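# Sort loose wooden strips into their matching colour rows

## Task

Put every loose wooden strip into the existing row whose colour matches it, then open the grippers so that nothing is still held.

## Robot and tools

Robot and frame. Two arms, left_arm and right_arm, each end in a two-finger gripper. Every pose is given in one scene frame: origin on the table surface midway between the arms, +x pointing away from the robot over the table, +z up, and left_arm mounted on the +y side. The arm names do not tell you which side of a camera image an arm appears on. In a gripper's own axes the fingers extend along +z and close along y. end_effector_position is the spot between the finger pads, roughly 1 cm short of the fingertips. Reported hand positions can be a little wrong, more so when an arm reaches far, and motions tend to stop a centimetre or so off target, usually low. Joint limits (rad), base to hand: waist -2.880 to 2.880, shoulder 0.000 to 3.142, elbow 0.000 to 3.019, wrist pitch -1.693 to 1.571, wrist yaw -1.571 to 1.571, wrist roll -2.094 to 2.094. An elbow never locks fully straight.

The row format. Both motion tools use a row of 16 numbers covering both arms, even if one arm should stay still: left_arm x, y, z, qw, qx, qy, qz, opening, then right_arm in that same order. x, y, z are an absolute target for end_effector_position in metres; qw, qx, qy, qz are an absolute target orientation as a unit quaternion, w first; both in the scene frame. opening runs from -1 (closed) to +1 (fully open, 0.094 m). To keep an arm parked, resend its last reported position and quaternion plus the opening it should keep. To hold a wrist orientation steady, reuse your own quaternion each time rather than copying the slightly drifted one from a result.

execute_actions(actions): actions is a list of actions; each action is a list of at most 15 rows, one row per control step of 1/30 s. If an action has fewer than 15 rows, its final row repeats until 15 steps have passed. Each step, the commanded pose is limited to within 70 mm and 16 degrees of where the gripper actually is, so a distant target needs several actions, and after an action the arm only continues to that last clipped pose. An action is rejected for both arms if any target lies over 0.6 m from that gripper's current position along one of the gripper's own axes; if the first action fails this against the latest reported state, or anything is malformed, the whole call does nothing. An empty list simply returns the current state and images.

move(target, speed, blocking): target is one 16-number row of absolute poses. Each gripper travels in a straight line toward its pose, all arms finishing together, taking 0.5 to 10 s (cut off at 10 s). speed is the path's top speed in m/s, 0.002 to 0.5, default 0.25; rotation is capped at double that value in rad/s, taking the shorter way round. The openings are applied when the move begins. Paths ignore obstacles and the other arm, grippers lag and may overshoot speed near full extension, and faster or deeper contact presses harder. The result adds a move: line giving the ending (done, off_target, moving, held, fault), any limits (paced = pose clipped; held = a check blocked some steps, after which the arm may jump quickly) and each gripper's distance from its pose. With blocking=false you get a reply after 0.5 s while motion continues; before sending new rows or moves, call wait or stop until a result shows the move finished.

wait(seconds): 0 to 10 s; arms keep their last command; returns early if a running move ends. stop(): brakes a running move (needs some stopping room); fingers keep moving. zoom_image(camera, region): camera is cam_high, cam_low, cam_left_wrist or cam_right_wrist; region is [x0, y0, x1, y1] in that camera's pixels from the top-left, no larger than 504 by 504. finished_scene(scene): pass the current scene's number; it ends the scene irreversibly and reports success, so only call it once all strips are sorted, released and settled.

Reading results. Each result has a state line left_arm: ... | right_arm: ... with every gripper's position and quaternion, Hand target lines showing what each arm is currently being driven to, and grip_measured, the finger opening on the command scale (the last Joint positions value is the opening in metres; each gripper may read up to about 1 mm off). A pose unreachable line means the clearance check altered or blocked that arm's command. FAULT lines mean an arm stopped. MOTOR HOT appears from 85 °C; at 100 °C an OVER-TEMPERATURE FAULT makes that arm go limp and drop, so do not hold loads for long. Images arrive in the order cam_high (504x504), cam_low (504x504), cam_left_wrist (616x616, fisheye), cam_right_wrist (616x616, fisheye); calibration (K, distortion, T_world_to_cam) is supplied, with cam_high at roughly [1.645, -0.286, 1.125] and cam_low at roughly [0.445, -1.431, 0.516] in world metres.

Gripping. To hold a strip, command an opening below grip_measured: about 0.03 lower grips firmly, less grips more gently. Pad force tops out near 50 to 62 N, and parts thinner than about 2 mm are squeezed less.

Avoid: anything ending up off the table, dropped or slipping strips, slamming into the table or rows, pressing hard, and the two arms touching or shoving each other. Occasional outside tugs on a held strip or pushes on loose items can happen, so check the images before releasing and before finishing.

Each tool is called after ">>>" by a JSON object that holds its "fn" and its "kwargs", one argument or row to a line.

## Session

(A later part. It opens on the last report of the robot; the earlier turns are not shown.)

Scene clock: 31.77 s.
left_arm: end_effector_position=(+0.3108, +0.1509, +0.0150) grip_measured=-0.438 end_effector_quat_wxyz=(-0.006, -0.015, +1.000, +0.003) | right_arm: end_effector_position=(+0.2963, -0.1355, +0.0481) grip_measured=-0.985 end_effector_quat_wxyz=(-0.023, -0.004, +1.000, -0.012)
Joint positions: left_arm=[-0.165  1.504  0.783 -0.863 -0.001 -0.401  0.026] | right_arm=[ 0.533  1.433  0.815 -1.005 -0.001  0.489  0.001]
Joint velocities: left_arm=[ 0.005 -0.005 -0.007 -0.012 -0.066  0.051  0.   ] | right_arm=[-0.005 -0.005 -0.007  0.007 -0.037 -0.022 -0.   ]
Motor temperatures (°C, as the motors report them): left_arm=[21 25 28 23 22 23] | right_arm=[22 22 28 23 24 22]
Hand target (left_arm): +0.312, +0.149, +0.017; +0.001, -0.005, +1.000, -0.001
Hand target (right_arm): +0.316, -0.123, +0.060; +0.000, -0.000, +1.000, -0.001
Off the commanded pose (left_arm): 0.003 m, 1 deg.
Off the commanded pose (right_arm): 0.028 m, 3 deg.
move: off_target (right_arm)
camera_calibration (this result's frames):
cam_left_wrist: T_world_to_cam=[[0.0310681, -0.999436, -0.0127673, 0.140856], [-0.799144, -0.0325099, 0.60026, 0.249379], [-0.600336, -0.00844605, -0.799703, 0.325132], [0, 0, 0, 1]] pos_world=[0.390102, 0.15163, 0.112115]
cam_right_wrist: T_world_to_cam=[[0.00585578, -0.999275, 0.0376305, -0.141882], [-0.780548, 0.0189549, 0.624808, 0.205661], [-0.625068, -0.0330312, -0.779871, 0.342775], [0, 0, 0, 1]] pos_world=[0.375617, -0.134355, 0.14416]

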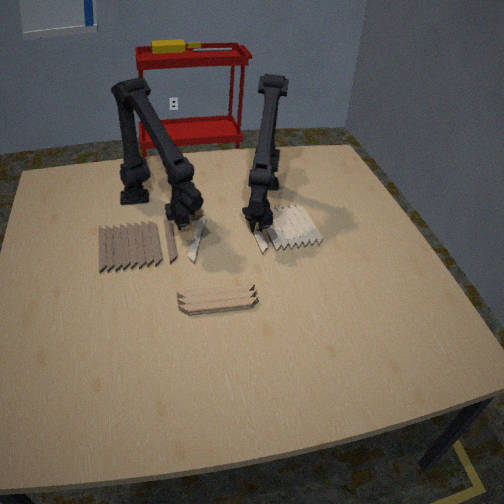

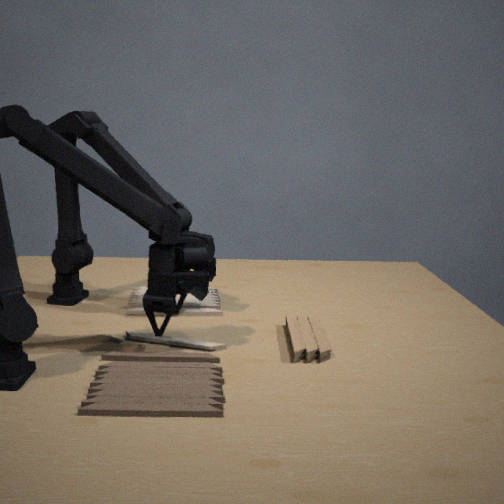

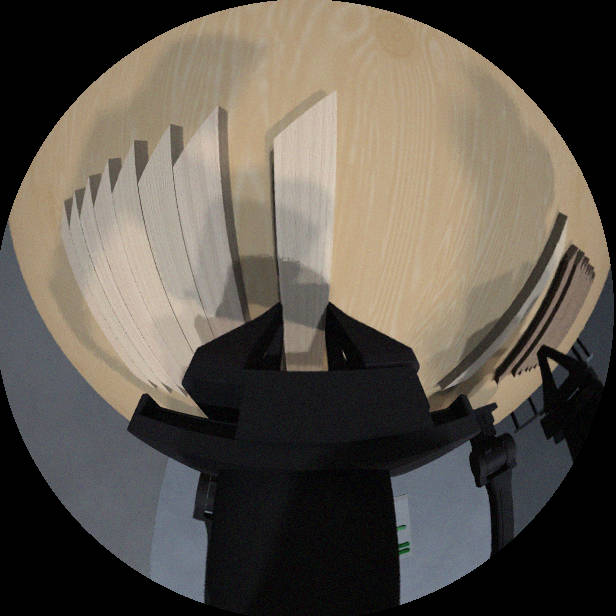

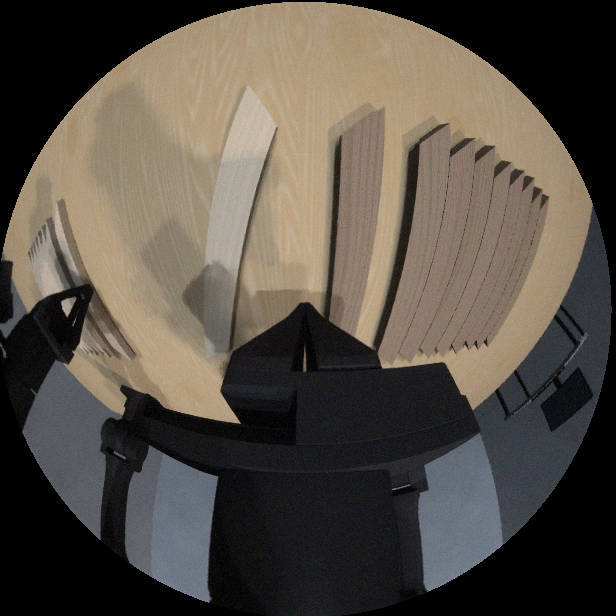

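>>> {"fn": "execute_actions", "kwargs": {
  "actions": [
    [[0.312,0.15,0.017,0,-0.005,1,0,-0.2,0.312,-0.127,0.02,0,0,1,0,-1]]
  ]
}}

>>> {"fn": "move", "kwargs": {
  "target": [0.315,0.148,0.075,0,0.05,1,0,-0.2,0.314,-0.182,0.019,0,0,1,0,-1],
  "speed": 0.06
}}

Scene clock: 34.83 s.
left_arm: end_effector_position=(+0.3108, +0.1509, +0.0150) grip_measured=-0.202 end_effector_quat_wxyz=(-0.006, -0.013, +1.000, +0.003) | right_arm: end_effector_position=(+0.3050, -0.1309, +0.0167) grip_measured=-0.985 end_effector_quat_wxyz=(-0.012, -0.003, +1.000, -0.006)
Joint positions: left_arm=[-0.165  1.504  0.783 -0.863 -0.001 -0.397  0.037] | right_arm=[ 0.533  1.501  0.786 -0.881 -0.     0.492  0.001]
Joint velocities: left_arm=[ 0.005 -0.005 -0.007 -0.017  0.022 -0.051  0.001] | right_arm=[ 0.005  0.015 -0.022  0.007 -0.066 -0.066  0.001]
Motor temperatures (°C, as the motors report them): left_arm=[21 25 28 23 22 23] | right_arm=[22 22 28 23 24 22]
Hand target (left_arm): +0.312, +0.150, +0.017; -0.000, -0.005, +1.000, +0.000
Hand target (right_arm): +0.312, -0.127, +0.020; +0.000, -0.000, +1.000, -0.000
Off the commanded pose (left_arm): 0.002 m, 1 deg.
Off the commanded pose (right_arm): 0.009 m, 2 deg.
camera_calibration (this result's frames):
cam_left_wrist: T_world_to_cam=[[0.0268741, -0.999558, -0.0127176, 0.142177], [-0.799259, -0.0291263, 0.60028, 0.248904], [-0.600385, -0.00596733, -0.799689, 0.324773], [0, 0, 0, 1]] pos_world=[0.390107, 0.151302, 0.112113]
cam_right_wrist: T_world_to_cam=[[0.00245646, -0.999674, 0.0254246, -0.134957], [-0.795095, 0.0134671, 0.606336, 0.23595], [-0.60648, -0.0217044, -0.794802, 0.319901], [0, 0, 0, 1]] pos_world=[0.381948, -0.131148, 0.114624]

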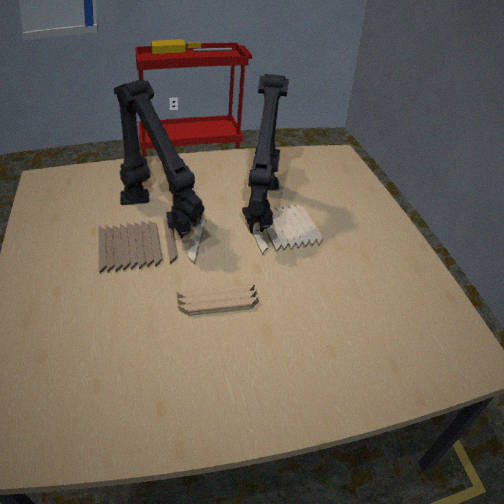

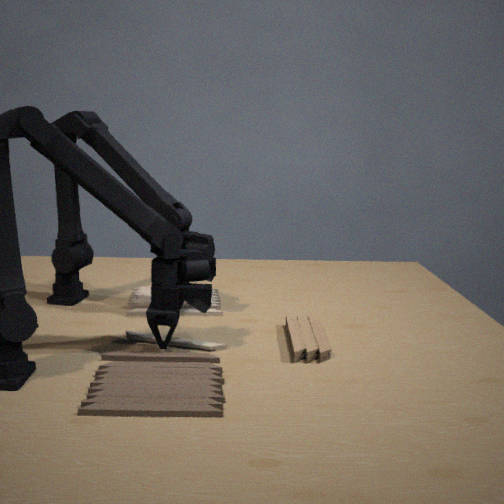

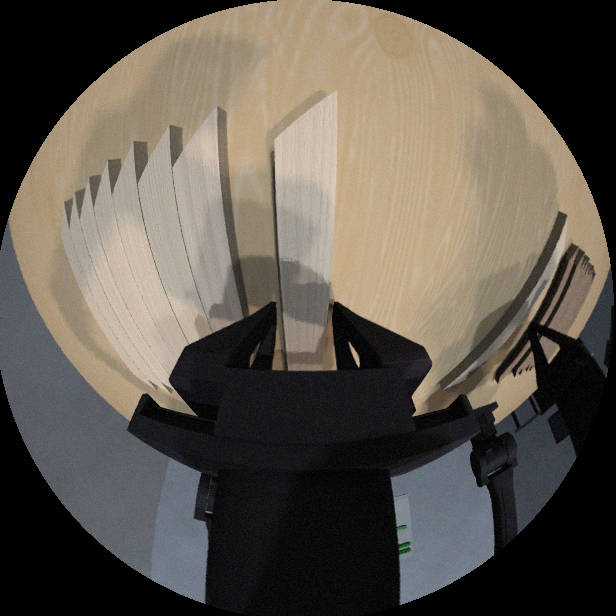

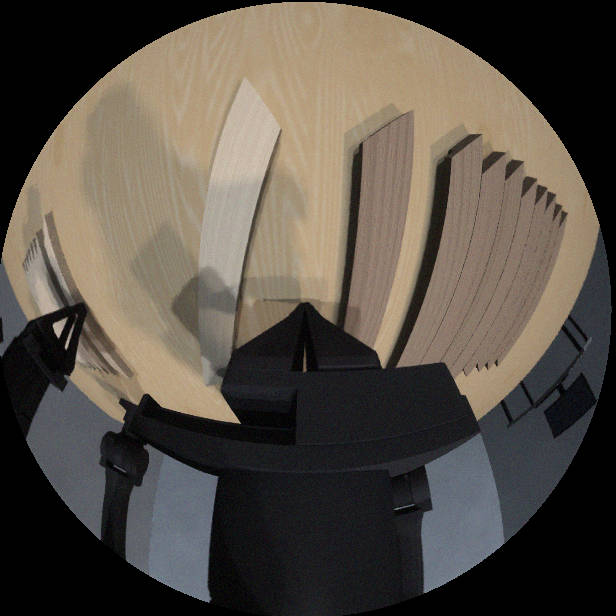

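Scene clock: 36.23 s.
left_arm: end_effector_position=(+0.3019, +0.1544, +0.0602) grip_measured=-0.202 end_effector_quat_wxyz=(-0.017, +0.040, +0.999, +0.006) | right_arm: end_effector_position=(+0.3074, -0.1804, +0.0140) grip_measured=-0.985 end_effector_quat_wxyz=(-0.014, +0.001, +1.000, -0.005)
Joint positions: left_arm=[-0.165  1.409  0.829 -1.026 -0.001 -0.292  0.037] | right_arm=[ 0.396  1.465  0.736 -0.872 -0.     0.363  0.001]
Joint velocities: left_arm=[-0.005 -0.005 -0.002 -0.012 -0.037  0.022 -0.001] | right_arm=[-0.015  0.005  0.007 -0.002  0.022  0.022 -0.   ]
Motor temperatures (°C, as the motors report them): left_arm=[21 25 28 23 22 23] | right_arm=[22 22 28 23 24 22]
Hand target (left_arm): +0.315, +0.148, +0.075; +0.000, +0.050, +0.999, +0.000
Hand target (right_arm): +0.314, -0.181, +0.019; -0.000, +0.000, +1.000, +0.000
Off the commanded pose (left_arm): 0.021 m, 2 deg.
Off the commanded pose (right_arm): 0.008 m, 2 deg.
move: off_target (left_arm)
camera_calibration (this result's frames):
cam_left_wrist: T_world_to_cam=[[-0.0786216, -0.996745, -0.0178352, 0.178175], [-0.784944, 0.0508663, 0.617475, 0.197067], [-0.614558, 0.0625466, -0.786388, 0.348531], [0, 0, 0, 1]] pos_world=[0.382888, 0.145772, 0.155574]
cam_right_wrist: T_world_to_cam=[[-0.00547268, -0.999701, 0.0238495, -0.182004], [-0.791751, 0.0189, 0.610552, 0.240049], [-0.61082, -0.0155415, -0.791617, 0.32059], [0, 0, 0, 1]] pos_world=[0.384886, -0.181504, 0.111563]

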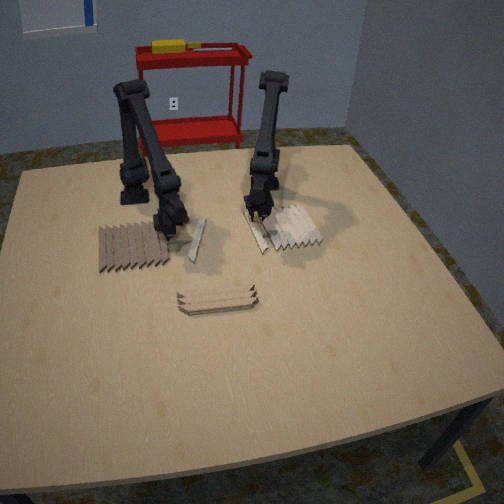

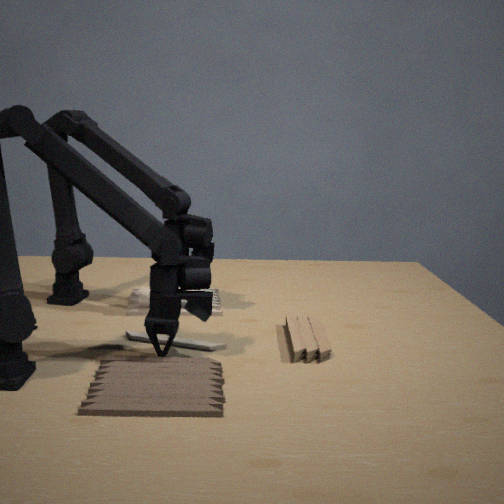

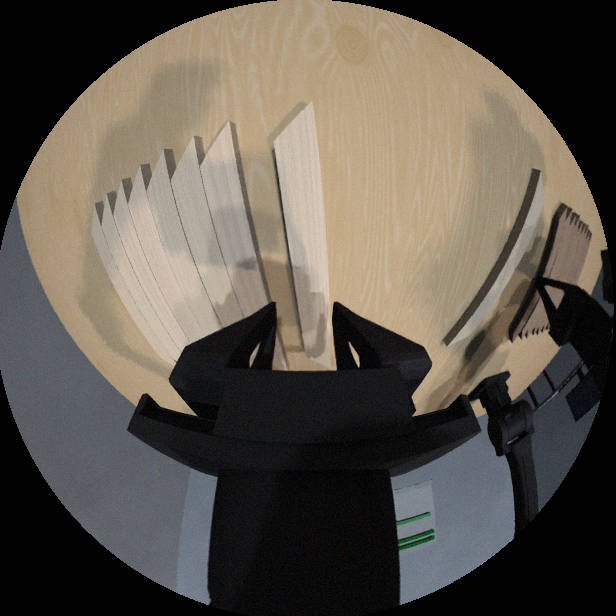

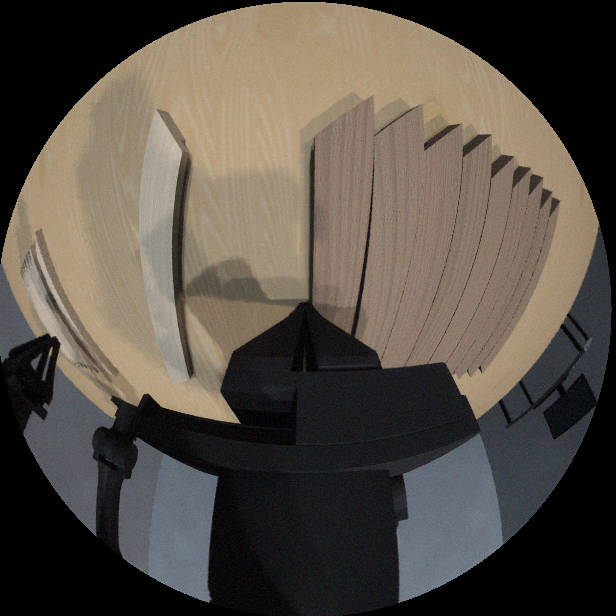

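>>> {"fn": "execute_actions", "kwargs": {
  "actions": [
    [[0.32,0.11,0.075,0,0.08,0.997,0,0.4,0.312,-0.186,0.019,0,0,1,0,-1]],
    [[0.32,0.07,0.075,0,0.1,0.995,0,0.4,0.312,-0.172,0.08,0,0,1,0,-1]]
  ]
}}

>>> {"fn": "move", "kwargs": {
  "target": [0.335,-0.085,0.055,0,0.16,0.987,0,0.4,0.3,-0.36,0.12,0,0,1,0,-1]
}}

Scene clock: 41.57 s.
left_arm: end_effector_position=(+0.3078, +0.0745, +0.0711) grip_measured=+0.398 end_effector_quat_wxyz=(-0.003, +0.112, +0.994, +0.001) | right_arm: end_effector_position=(+0.3027, -0.1794, +0.0704) grip_measured=-0.985 end_effector_quat_wxyz=(-0.007, -0.000, +1.000, -0.002)
Joint positions: left_arm=[-0.356  1.479  0.937 -1.036  0.001 -0.338  0.066] | right_arm=[ 0.404  1.336  0.79  -1.039 -0.001  0.368  0.001]
Joint velocities: left_arm=[-0.005 -0.005  0.002 -0.012  0.007 -0.051  0.   ] | right_arm=[-0.005  0.024  0.012 -0.007  0.007 -0.095 -0.   ]
Motor temperatures (°C, as the motors report them): left_arm=[21 25 28 23 22 23] | right_arm=[22 22 28 23 24 22]
Hand target (left_arm): +0.320, +0.070, +0.075; -0.000, +0.100, +0.995, -0.000
Hand target (right_arm): +0.313, -0.172, +0.079; +0.000, -0.000, +1.000, -0.000
Off the commanded pose (left_arm): 0.014 m, 1 deg.
Off the commanded pose (right_arm): 0.015 m, 1 deg.
camera_calibration (this result's frames):
cam_left_wrist: T_world_to_cam=[[-0.220695, -0.975306, -0.00853721, 0.140662], [-0.784026, 0.172191, 0.596367, 0.191241], [-0.58017, 0.138309, -0.802666, 0.350588], [0, 0, 0, 1]] pos_world=[0.384382, 0.055769, 0.168556]
cam_right_wrist: T_world_to_cam=[[-0.00312039, -0.999836, 0.017839, -0.182638], [-0.800789, 0.013183, 0.598801, 0.204381], [-0.598938, -0.0124168, -0.800699, 0.359965], [0, 0, 0, 1]] pos_world=[0.378693, -0.180833, 0.169098]

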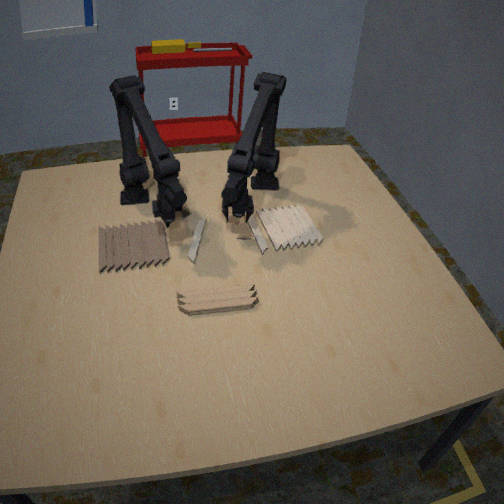

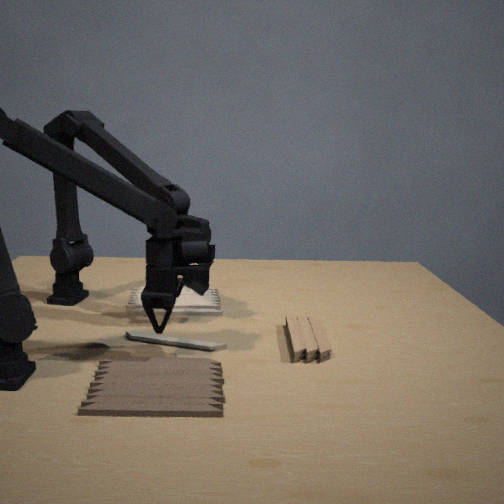

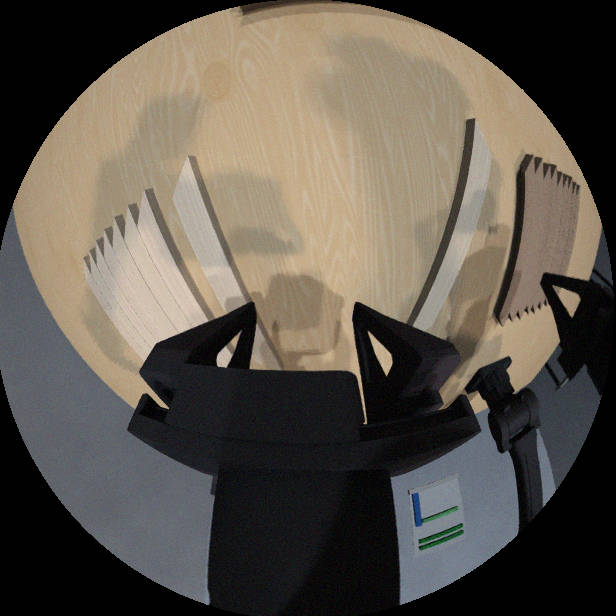

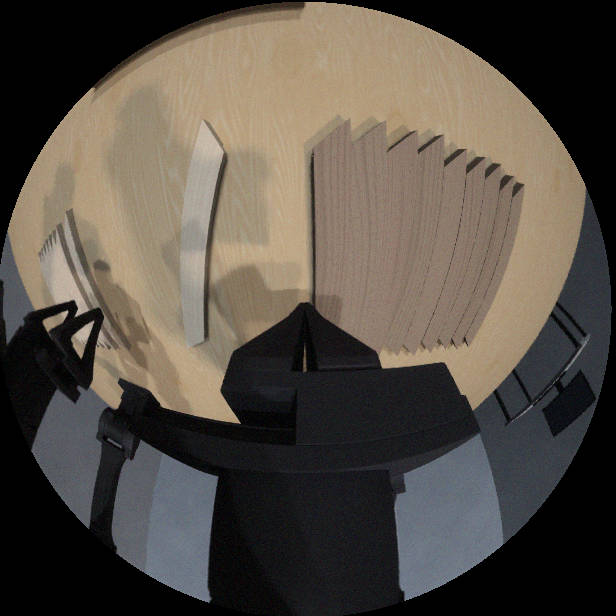

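Scene clock: 42.97 s.
left_arm: end_effector_position=(+0.3257, -0.0770, +0.0560) grip_measured=+0.398 end_effector_quat_wxyz=(-0.001, +0.169, +0.986, +0.001) | right_arm: end_effector_position=(+0.2834, -0.3550, +0.0999) grip_measured=-0.985 end_effector_quat_wxyz=(-0.023, +0.006, +1.000, +0.005)
Joint positions: left_arm=[-0.6    1.758  1.243 -1.059  0.001 -0.468  0.066] | right_arm=[-0.172  1.218  0.774 -1.174 -0.001 -0.196  0.001]
Joint velocities: left_arm=[-0.005 -0.005  0.002 -0.017 -0.051  0.066 -0.001] | right_arm=[-0.005  0.005  0.002  0.002 -0.037 -0.037  0.001]
Motor temperatures (°C, as the motors report them): left_arm=[21 25 29 23 22 23] | right_arm=[22 22 28 23 24 22]
Hand target (left_arm): +0.334, -0.084, +0.056; -0.001, +0.160, +0.987, +0.000
Hand target (right_arm): +0.301, -0.359, +0.120; +0.001, +0.000, +1.000, +0.001
Off the commanded pose (left_arm): 0.012 m, 1 deg.
Off the commanded pose (right_arm): 0.027 m, 3 deg.
move: off_target (left_arm, right_arm)
camera_calibration (this result's frames):
cam_left_wrist: T_world_to_cam=[[-0.330958, -0.943616, -0.00751932, 0.0350587], [-0.761194, 0.26225, 0.593134, 0.239992], [-0.557719, 0.202026, -0.805069, 0.367503], [0, 0, 0, 1]] pos_world=[0.399247, -0.104101, 0.153781]
cam_right_wrist: T_world_to_cam=[[-0.0151793, -0.999879, 0.00341522, -0.35394], [-0.781324, 0.0139927, 0.623969, 0.165913], [-0.623941, 0.00680302, -0.781442, 0.381838], [0, 0, 0, 1]] pos_world=[0.362504, -0.358816, 0.196069]

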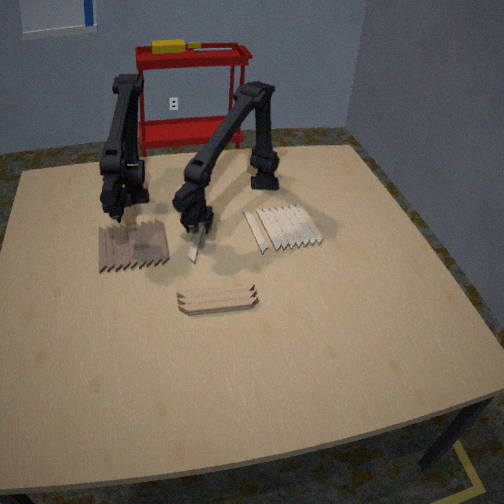

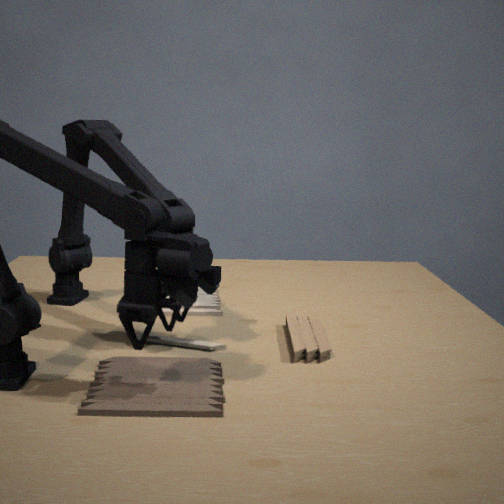

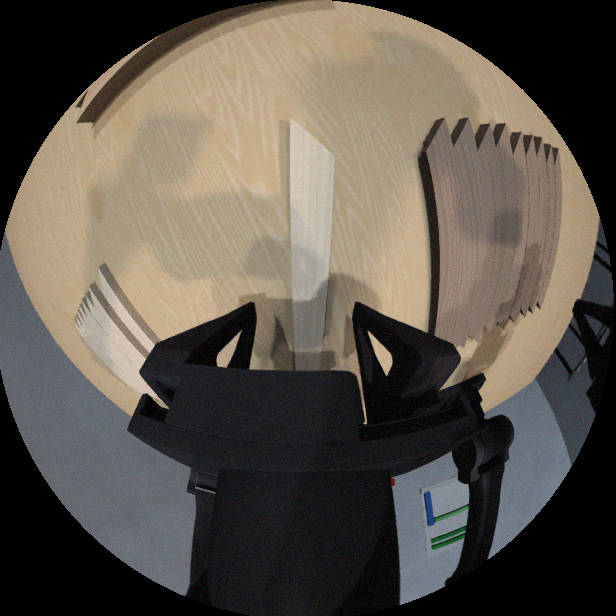

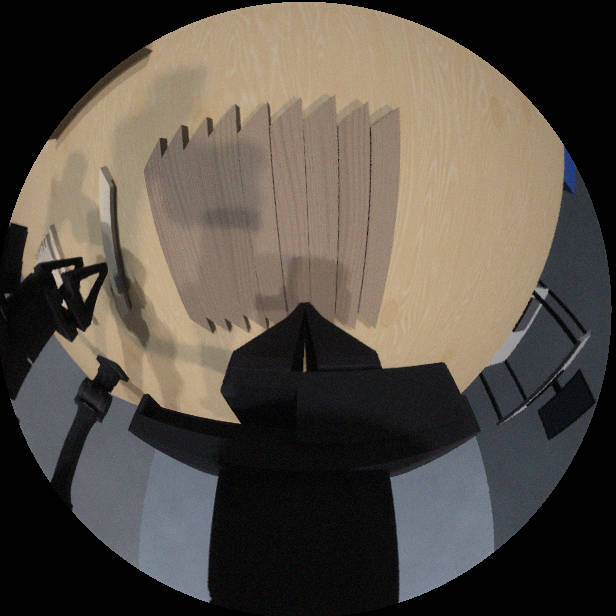

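>>> {"fn": "execute_actions", "kwargs": {
  "actions": [
    [[0.323,-0.08,0.008,0,0.168,0.986,0,0.4,0.3,-0.36,0.12,0,0,1,0,-1]],
    [[0.323,-0.08,0.008,0,0.168,0.986,0,-0.52,0.3,-0.36,0.12,0,0,1,0,-1]],
    [[0.323,-0.08,0.015,0,0.168,0.986,0,-0.52,0.3,-0.36,0.12,0,0,1,0,-1]]
  ]
}}

>>> {"fn": "move", "kwargs": {
  "target": [0.312,0.105,0.018,0,-0.005,1,0,-0.52,0.3,-0.36,0.12,0,0,1,0,-1],
  "speed": 0.18
}}

>>> {"fn": "execute_actions", "kwargs": {
  "actions": [
    [[0.312,0.105,0.017,0,-0.005,1,0,-0.25,0.3,-0.36,0.12,0,0,1,0,-1]],
    [[0.315,0.102,0.06,0,-0.005,1,0,-0.25,0.3,-0.36,0.12,0,0,1,0,-1]],
    [[0.315,0.06,0.055,0,-0.005,1,0,-1,0.3,-0.36,0.12,0,0,1,0,-1]],
    [[0.312,0.062,0.01,0,-0.005,1,0,-1,0.3,-0.36,0.12,0,0,1,0,-1]]
  ]
}}

>>> {"fn": "move", "kwargs": {
  "target": [0.312,0.131,0.016,0,-0.005,1,0,-1,0.3,-0.36,0.12,0,0,1,0,-1],
  "speed": 0.06
}}

Scene clock: 51.50 s.
left_arm: end_effector_position=(+0.3246, -0.0764, +0.0164) grip_measured=-0.441 end_effector_quat_wxyz=(+0.003, +0.169, +0.986, -0.002) | right_arm: end_effector_position=(+0.2834, -0.3550, +0.0999) grip_measured=-0.985 end_effector_quat_wxyz=(-0.023, +0.003, +1.000, +0.005)
Joint positions: left_arm=[-0.601  1.805  1.189 -0.947  0.    -0.468  0.026] | right_arm=[-0.172  1.218  0.774 -1.174 -0.001 -0.202  0.001]
Joint velocities: left_arm=[-0.005 -0.015 -0.007 -0.002  0.007 -0.022  0.002] | right_arm=[-0.005  0.015 -0.012 -0.022  0.022 -0.007 -0.001]
Motor temperatures (°C, as the motors report them): left_arm=[21 25 29 23 22 23] | right_arm=[22 22 29 23 24 22]
Hand target (left_arm): +0.323, -0.080, +0.015; +0.000, +0.168, +0.986, -0.000
Hand target (right_arm): +0.300, -0.360, +0.120; +0.000, +0.000, +1.000, -0.001
Off the commanded pose (left_arm): 0.004 m, 0 deg.
Off the commanded pose (right_arm): 0.027 m, 3 deg.
camera_calibration (this result's frames):
cam_left_wrist: T_world_to_cam=[[-0.331277, -0.943528, -0.00319749, 0.0350577], [-0.765454, 0.26677, 0.585589, 0.264338], [-0.551666, 0.19644, -0.810602, 0.33267], [0, 0, 0, 1]] pos_world=[0.397475, -0.102789, 0.114982]
cam_right_wrist: T_world_to_cam=[[-0.00946398, -0.99995, 0.0031569, -0.355559], [-0.781429, 0.00936556, 0.623924, 0.164305], [-0.623923, 0.00343792, -0.781479, 0.380642], [0, 0, 0, 1]] pos_world=[0.362519, -0.358389, 0.196072]

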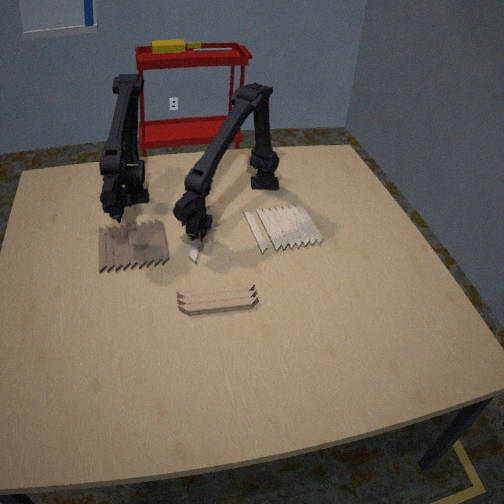

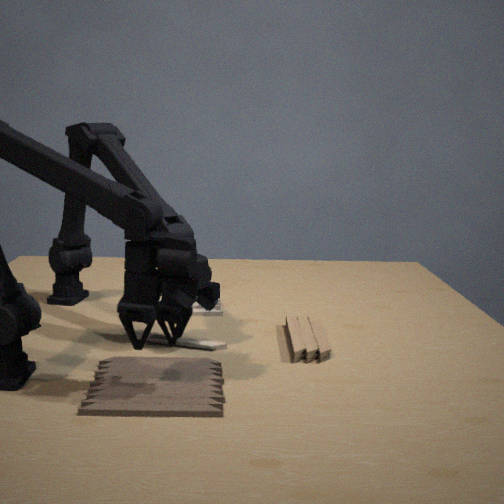

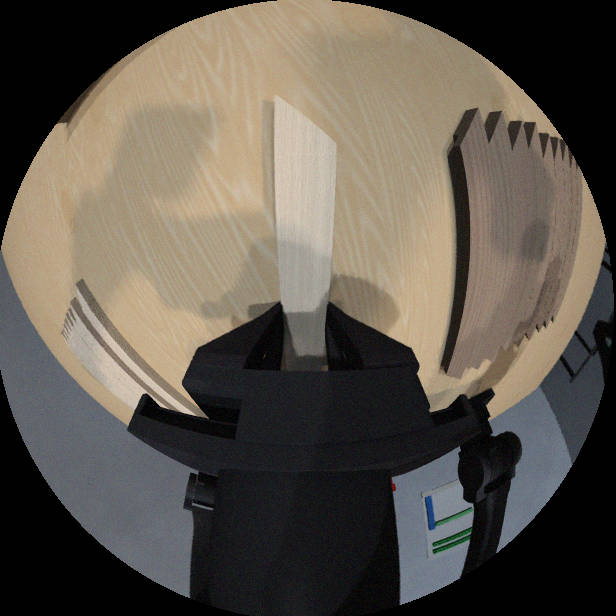

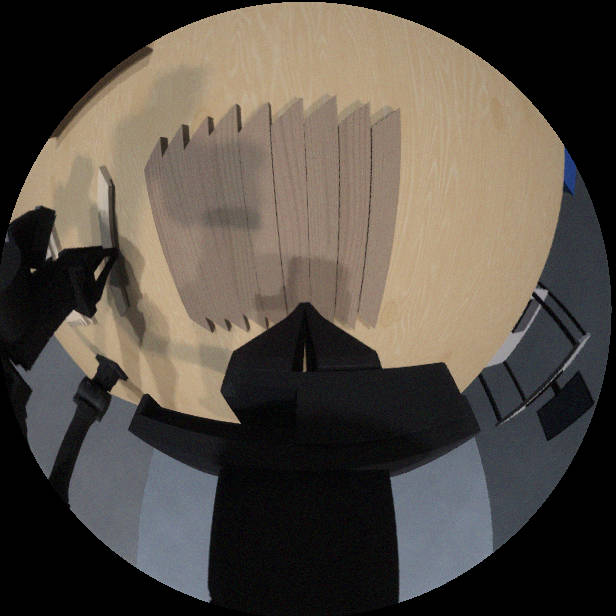

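Scene clock: 52.90 s.
left_arm: end_effector_position=(+0.3108, +0.1063, +0.0148) grip_measured=-0.441 end_effector_quat_wxyz=(-0.006, -0.005, +1.000, +0.003) | right_arm: end_effector_position=(+0.2834, -0.3550, +0.0999) grip_measured=-0.985 end_effector_quat_wxyz=(-0.023, +0.003, +1.000, +0.005)
Joint positions: left_arm=[-0.278  1.548  0.835 -0.871  0.001 -0.494  0.026] | right_arm=[-0.172  1.218  0.774 -1.174 -0.001 -0.202  0.001]
Joint velocities: left_arm=[-0.005 -0.005  0.002  0.002 -0.051  0.051 -0.001] | right_arm=[-0.015 -0.005 -0.012 -0.002  0.007 -0.037  0.   ]
Motor temperatures (°C, as the motors report them): left_arm=[21 25 29 23 22 23] | right_arm=[22 22 29 23 24 22]
Hand target (left_arm): +0.312, +0.104, +0.018; +0.001, -0.005, +1.000, -0.001
Hand target (right_arm): +0.300, -0.360, +0.120; +0.000, +0.000, +1.000, -0.001
Off the commanded pose (left_arm): 0.004 m, 1 deg.
Off the commanded pose (right_arm): 0.027 m, 3 deg.
move: off_target (right_arm)
camera_calibration (this result's frames):
cam_left_wrist: T_world_to_cam=[[0.0108627, -0.999861, -0.012676, 0.102583], [-0.799365, -0.0162991, 0.600624, 0.246361], [-0.600747, 0.00360837, -0.799431, 0.323453], [0, 0, 0, 1]] pos_world=[0.390131, 0.105417, 0.111908]
cam_right_wrist: T_world_to_cam=[[-0.00946398, -0.99995, 0.0031569, -0.355559], [-0.781429, 0.00936556, 0.623924, 0.164305], [-0.623923, 0.00343792, -0.781479, 0.380642], [0, 0, 0, 1]] pos_world=[0.362519, -0.358389, 0.196072]

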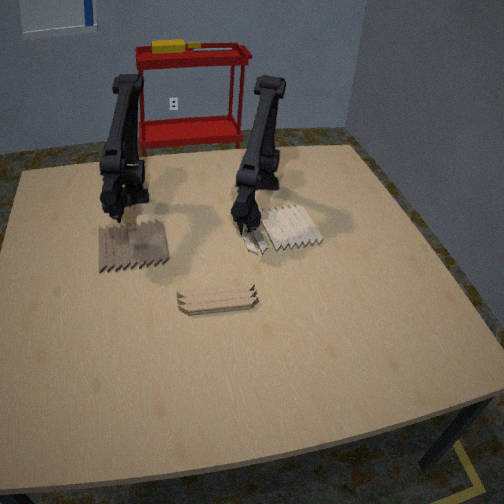

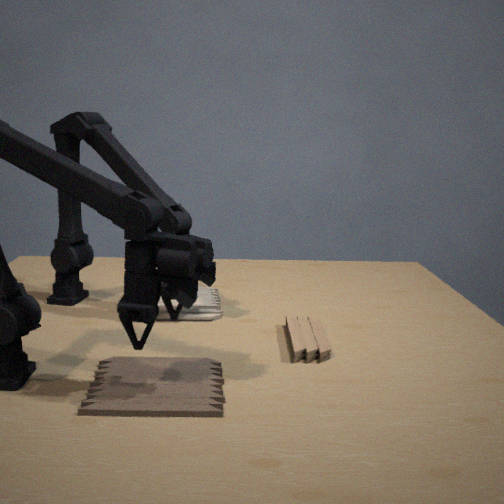

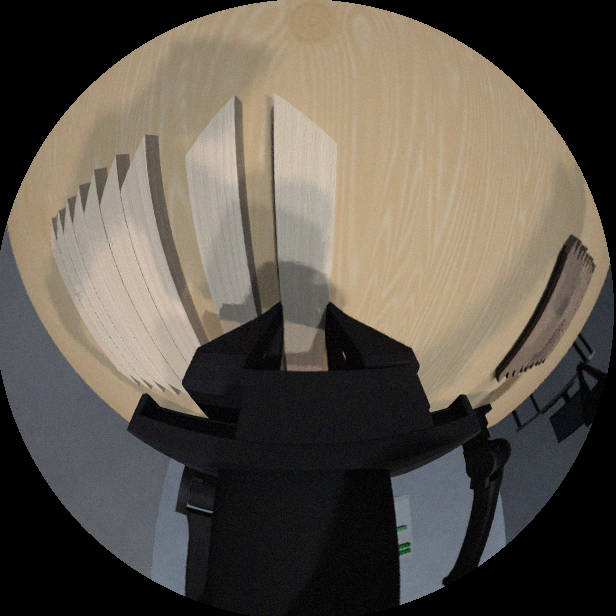

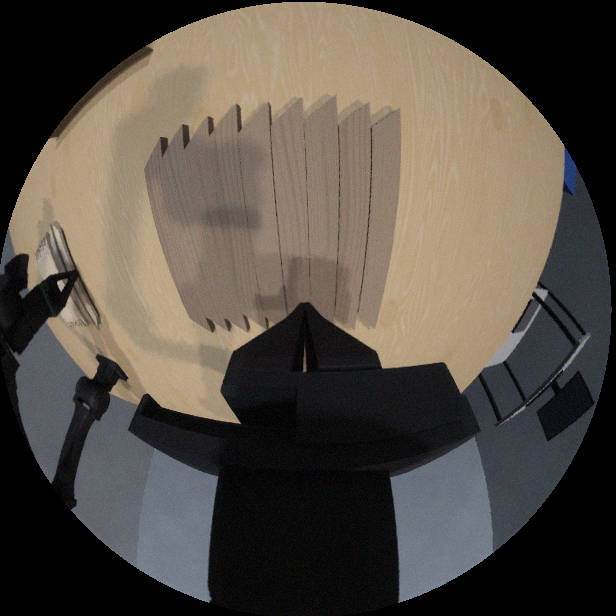

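Scene clock: 54.90 s.
left_arm: end_effector_position=(+0.3089, +0.0611, +0.0144) grip_measured=-0.987 end_effector_quat_wxyz=(-0.000, +0.005, +1.000, -0.001) | right_arm: end_effector_position=(+0.2834, -0.3550, +0.0999) grip_measured=-0.985 end_effector_quat_wxyz=(-0.023, +0.003, +1.000, +0.005)
Joint positions: left_arm=[-0.383  1.591  0.886 -0.865  0.001 -0.579  0.001] | right_arm=[-0.172  1.218  0.774 -1.174 -0.001 -0.202  0.001]
Joint velocities: left_arm=[-0.005  0.005 -0.002 -0.007  0.007 -0.022 -0.001] | right_arm=[ 0.005 -0.015 -0.022  0.007 -0.022 -0.022  0.001]
Motor temperatures (°C, as the motors report them): left_arm=[21 25 29 23 22 23] | right_arm=[22 22 29 23 24 22]
Hand target (left_arm): +0.312, +0.062, +0.010; -0.000, -0.005, +1.000, +0.000
Hand target (right_arm): +0.300, -0.360, +0.120; +0.000, +0.000, +1.000, -0.001
Off the commanded pose (left_arm): 0.005 m, 1 deg.
Off the commanded pose (right_arm): 0.027 m, 3 deg.
camera_calibration (this result's frames):
cam_left_wrist: T_world_to_cam=[[-0.00885883, -0.999945, -0.00563571, 0.0634109], [-0.806724, 0.00381662, 0.590916, 0.245562], [-0.590862, 0.00978129, -0.806714, 0.318789], [0, 0, 0, 1]] pos_world=[0.387023, 0.059352, 0.112423]
cam_right_wrist: T_world_to_cam=[[-0.00946398, -0.99995, 0.0031569, -0.355559], [-0.781429, 0.00936556, 0.623924, 0.164305], [-0.623923, 0.00343792, -0.781479, 0.380642], [0, 0, 0, 1]] pos_world=[0.362519, -0.358389, 0.196072]

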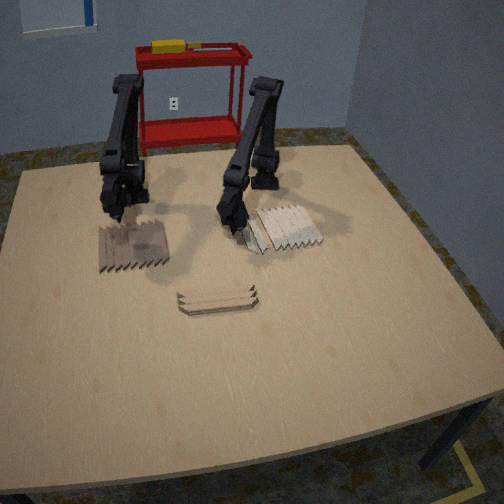

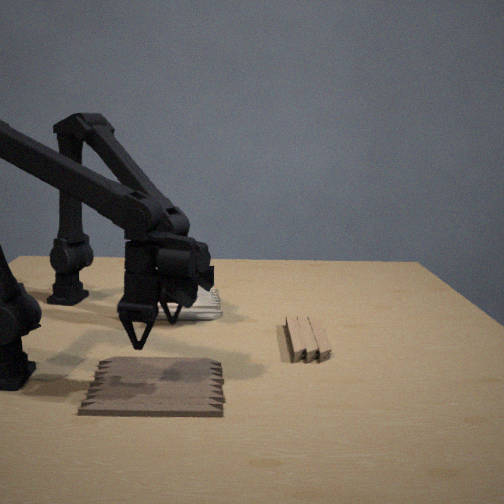

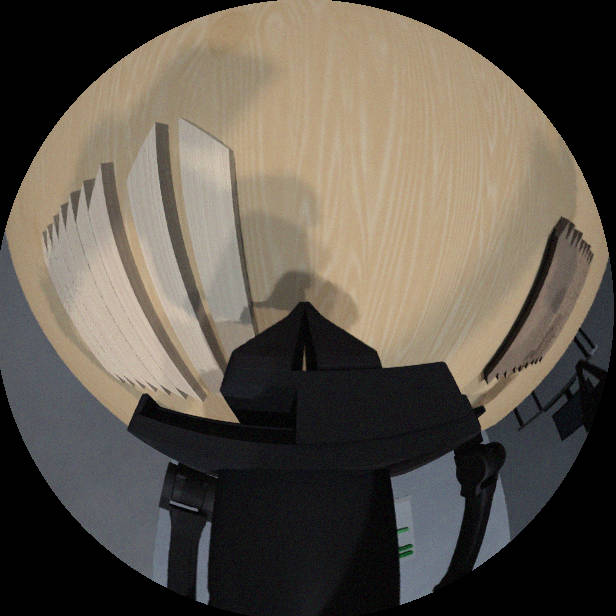

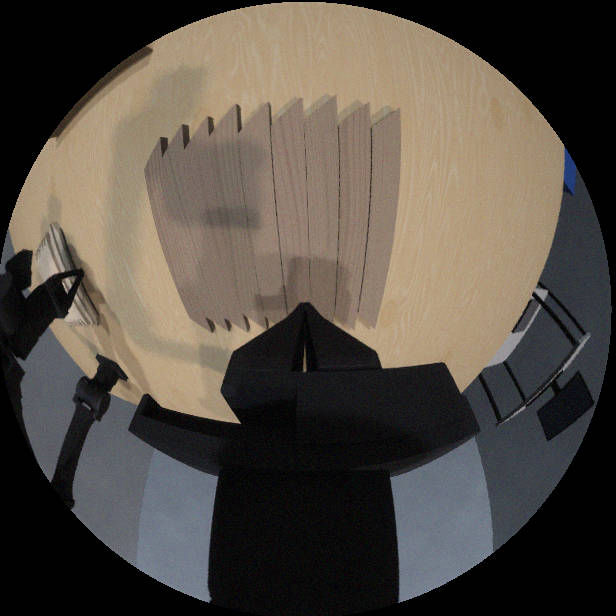

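Scene clock: 56.37 s.
left_arm: end_effector_position=(+0.3102, +0.1292, +0.0131) grip_measured=-0.987 end_effector_quat_wxyz=(-0.007, -0.012, +1.000, +0.003) | right_arm: end_effector_position=(+0.2834, -0.3550, +0.0999) grip_measured=-0.985 end_effector_quat_wxyz=(-0.023, +0.003, +1.000, +0.005)
Joint positions: left_arm=[-0.221  1.528  0.805 -0.863  0.001 -0.452  0.001] | right_arm=[-0.172  1.218  0.774 -1.174 -0.001 -0.202  0.001]
Joint velocities: left_arm=[ 0.005 -0.015 -0.002  0.002 -0.066  0.007 -0.001] | right_arm=[ 0.005 -0.015 -0.002 -0.007  0.022 -0.051  0.001]
Motor temperatures (°C, as the motors report them): left_arm=[21 25 29 23 22 23] | right_arm=[22 22 29 23 24 22]
Hand target (left_arm): +0.312, +0.130, +0.016; +0.001, -0.005, +1.000, -0.000
Hand target (right_arm): +0.300, -0.360, +0.120; +0.000, +0.000, +1.000, -0.001
Off the commanded pose (left_arm): 0.004 m, 1 deg.
Off the commanded pose (right_arm): 0.027 m, 3 deg.
move: off_target (right_arm)
camera_calibration (this result's frames):
cam_left_wrist: T_world_to_cam=[[0.024957, -0.999609, -0.012643, 0.121092], [-0.797781, -0.0275361, 0.602319, 0.248251], [-0.602431, -0.00494572, -0.798155, 0.323264], [0, 0, 0, 1]] pos_world=[0.389772, 0.129479, 0.11002]
cam_right_wrist: T_world_to_cam=[[-0.00946398, -0.99995, 0.0031569, -0.355559], [-0.781429, 0.00936556, 0.623924, 0.164305], [-0.623923, 0.00343792, -0.781479, 0.380642], [0, 0, 0, 1]] pos_world=[0.362519, -0.358389, 0.196072]

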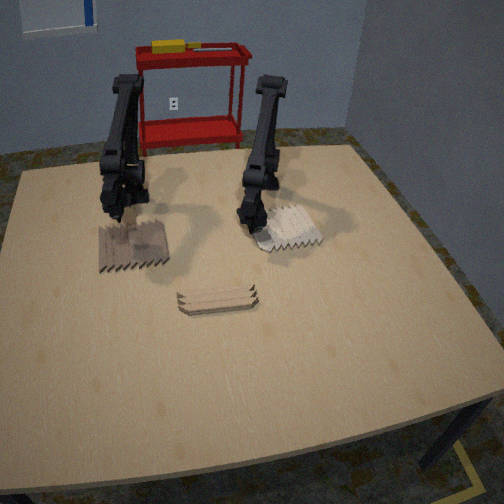

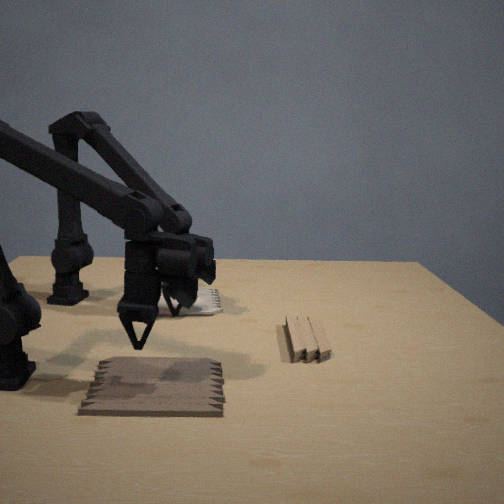

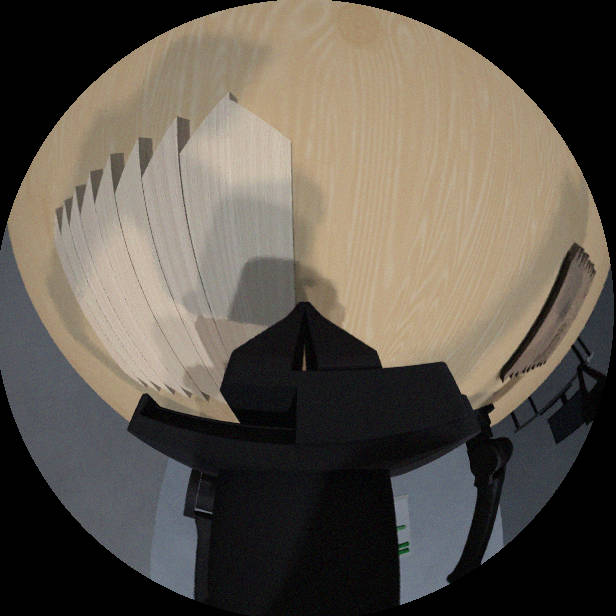

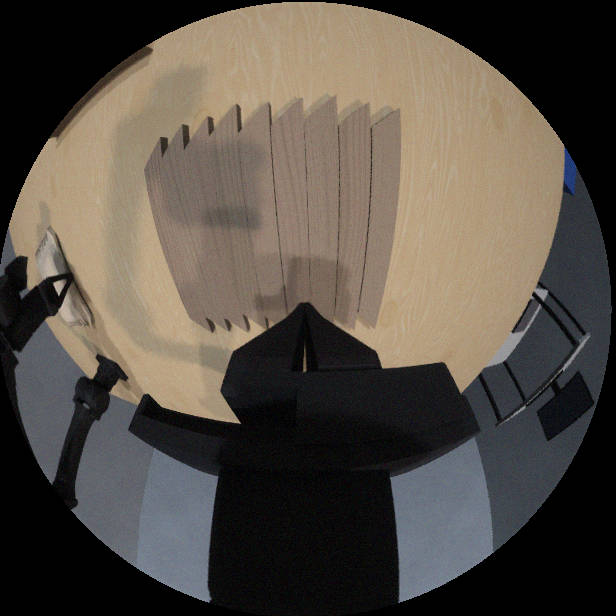

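>>> {"fn": "move", "kwargs": {
  "target": [0.312,0.08,0.1,0,-0.005,1,0,-1,0.3,-0.36,0.12,0,0,1,0,-1]
}}

>>> {"fn": "finished_scene", "kwargs": {
  "scene": 2
}}

Scene clock: 69.97 s.
left_arm: end_effector_position=(+0.3065, +0.0834, +0.0945) grip_measured=-0.987 end_effector_quat_wxyz=(-0.003, +0.003, +1.000, +0.001) | right_arm: end_effector_position=(+0.2834, -0.3550, +0.0999) grip_measured=-0.985 end_effector_quat_wxyz=(-0.023, +0.003, +1.000, +0.005)
Joint positions: left_arm=[-0.337  1.431  0.956 -1.103  0.002 -0.537  0.001] | right_arm=[-0.172  1.218  0.774 -1.174 -0.001 -0.202  0.001]
Joint velocities: left_arm=[ 0.005  0.005  0.007  0.007 -0.007  0.007  0.   ] | right_arm=[ 0.005 -0.015 -0.012  0.002 -0.051  0.022  0.001]
Motor temperatures (°C, as the motors report them): left_arm=[21 25 28 23 22 23] | right_arm=[22 22 30 23 24 22]
Hand target (left_arm): +0.312, +0.080, +0.100; -0.000, -0.005, +1.000, +0.000
Hand target (right_arm): +0.300, -0.360, +0.120; +0.000, +0.000, +1.000, -0.001
Off the commanded pose (left_arm): 0.008 m, 1 deg.
Off the commanded pose (right_arm): 0.027 m, 3 deg.
move: off_target (right_arm)
camera_calibration (this result's frames):
cam_left_wrist: T_world_to_cam=[[-0.00470645, -0.999954, -0.00836737, 0.0851319], [-0.802728, -0.00121189, 0.596344, 0.194933], [-0.596327, 0.00952338, -0.802685, 0.383081], [0, 0, 0, 1]] pos_world=[0.38532, 0.081716, 0.191958]
cam_right_wrist: T_world_to_cam=[[-0.00946398, -0.99995, 0.0031569, -0.355559], [-0.781429, 0.00936556, 0.623924, 0.164305], [-0.623923, 0.00343792, -0.781479, 0.380642], [0, 0, 0, 1]] pos_world=[0.362519, -0.358389, 0.196072]

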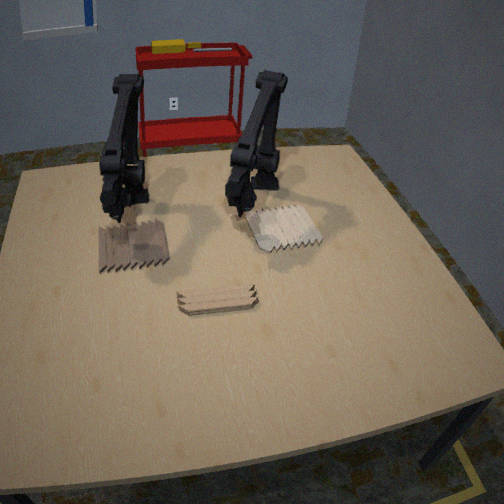

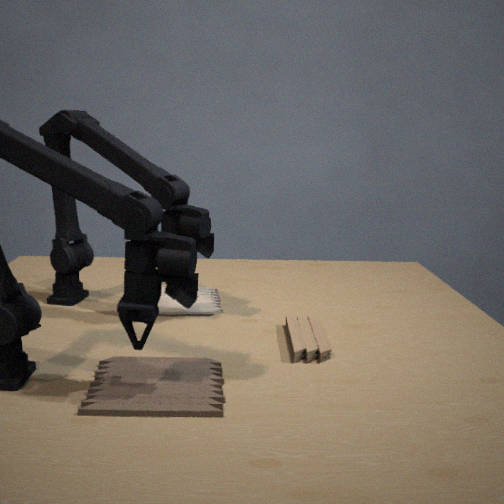

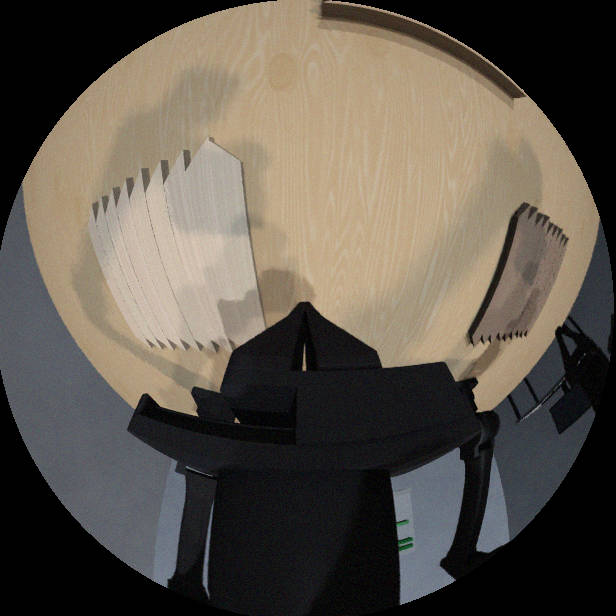

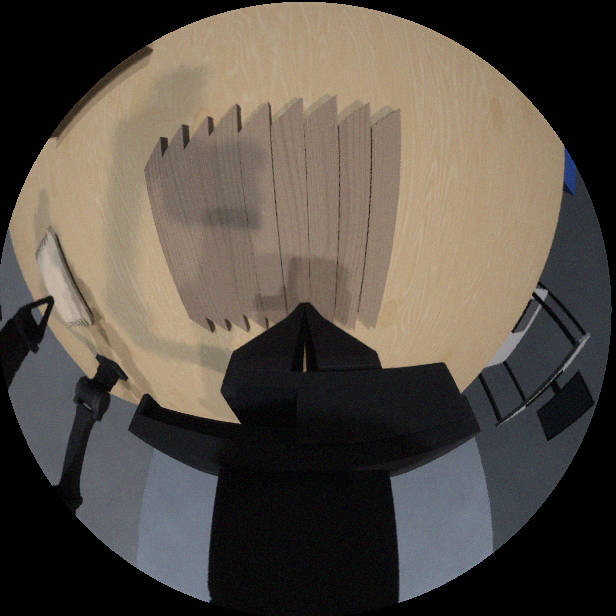

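The scene is finished: the task was done.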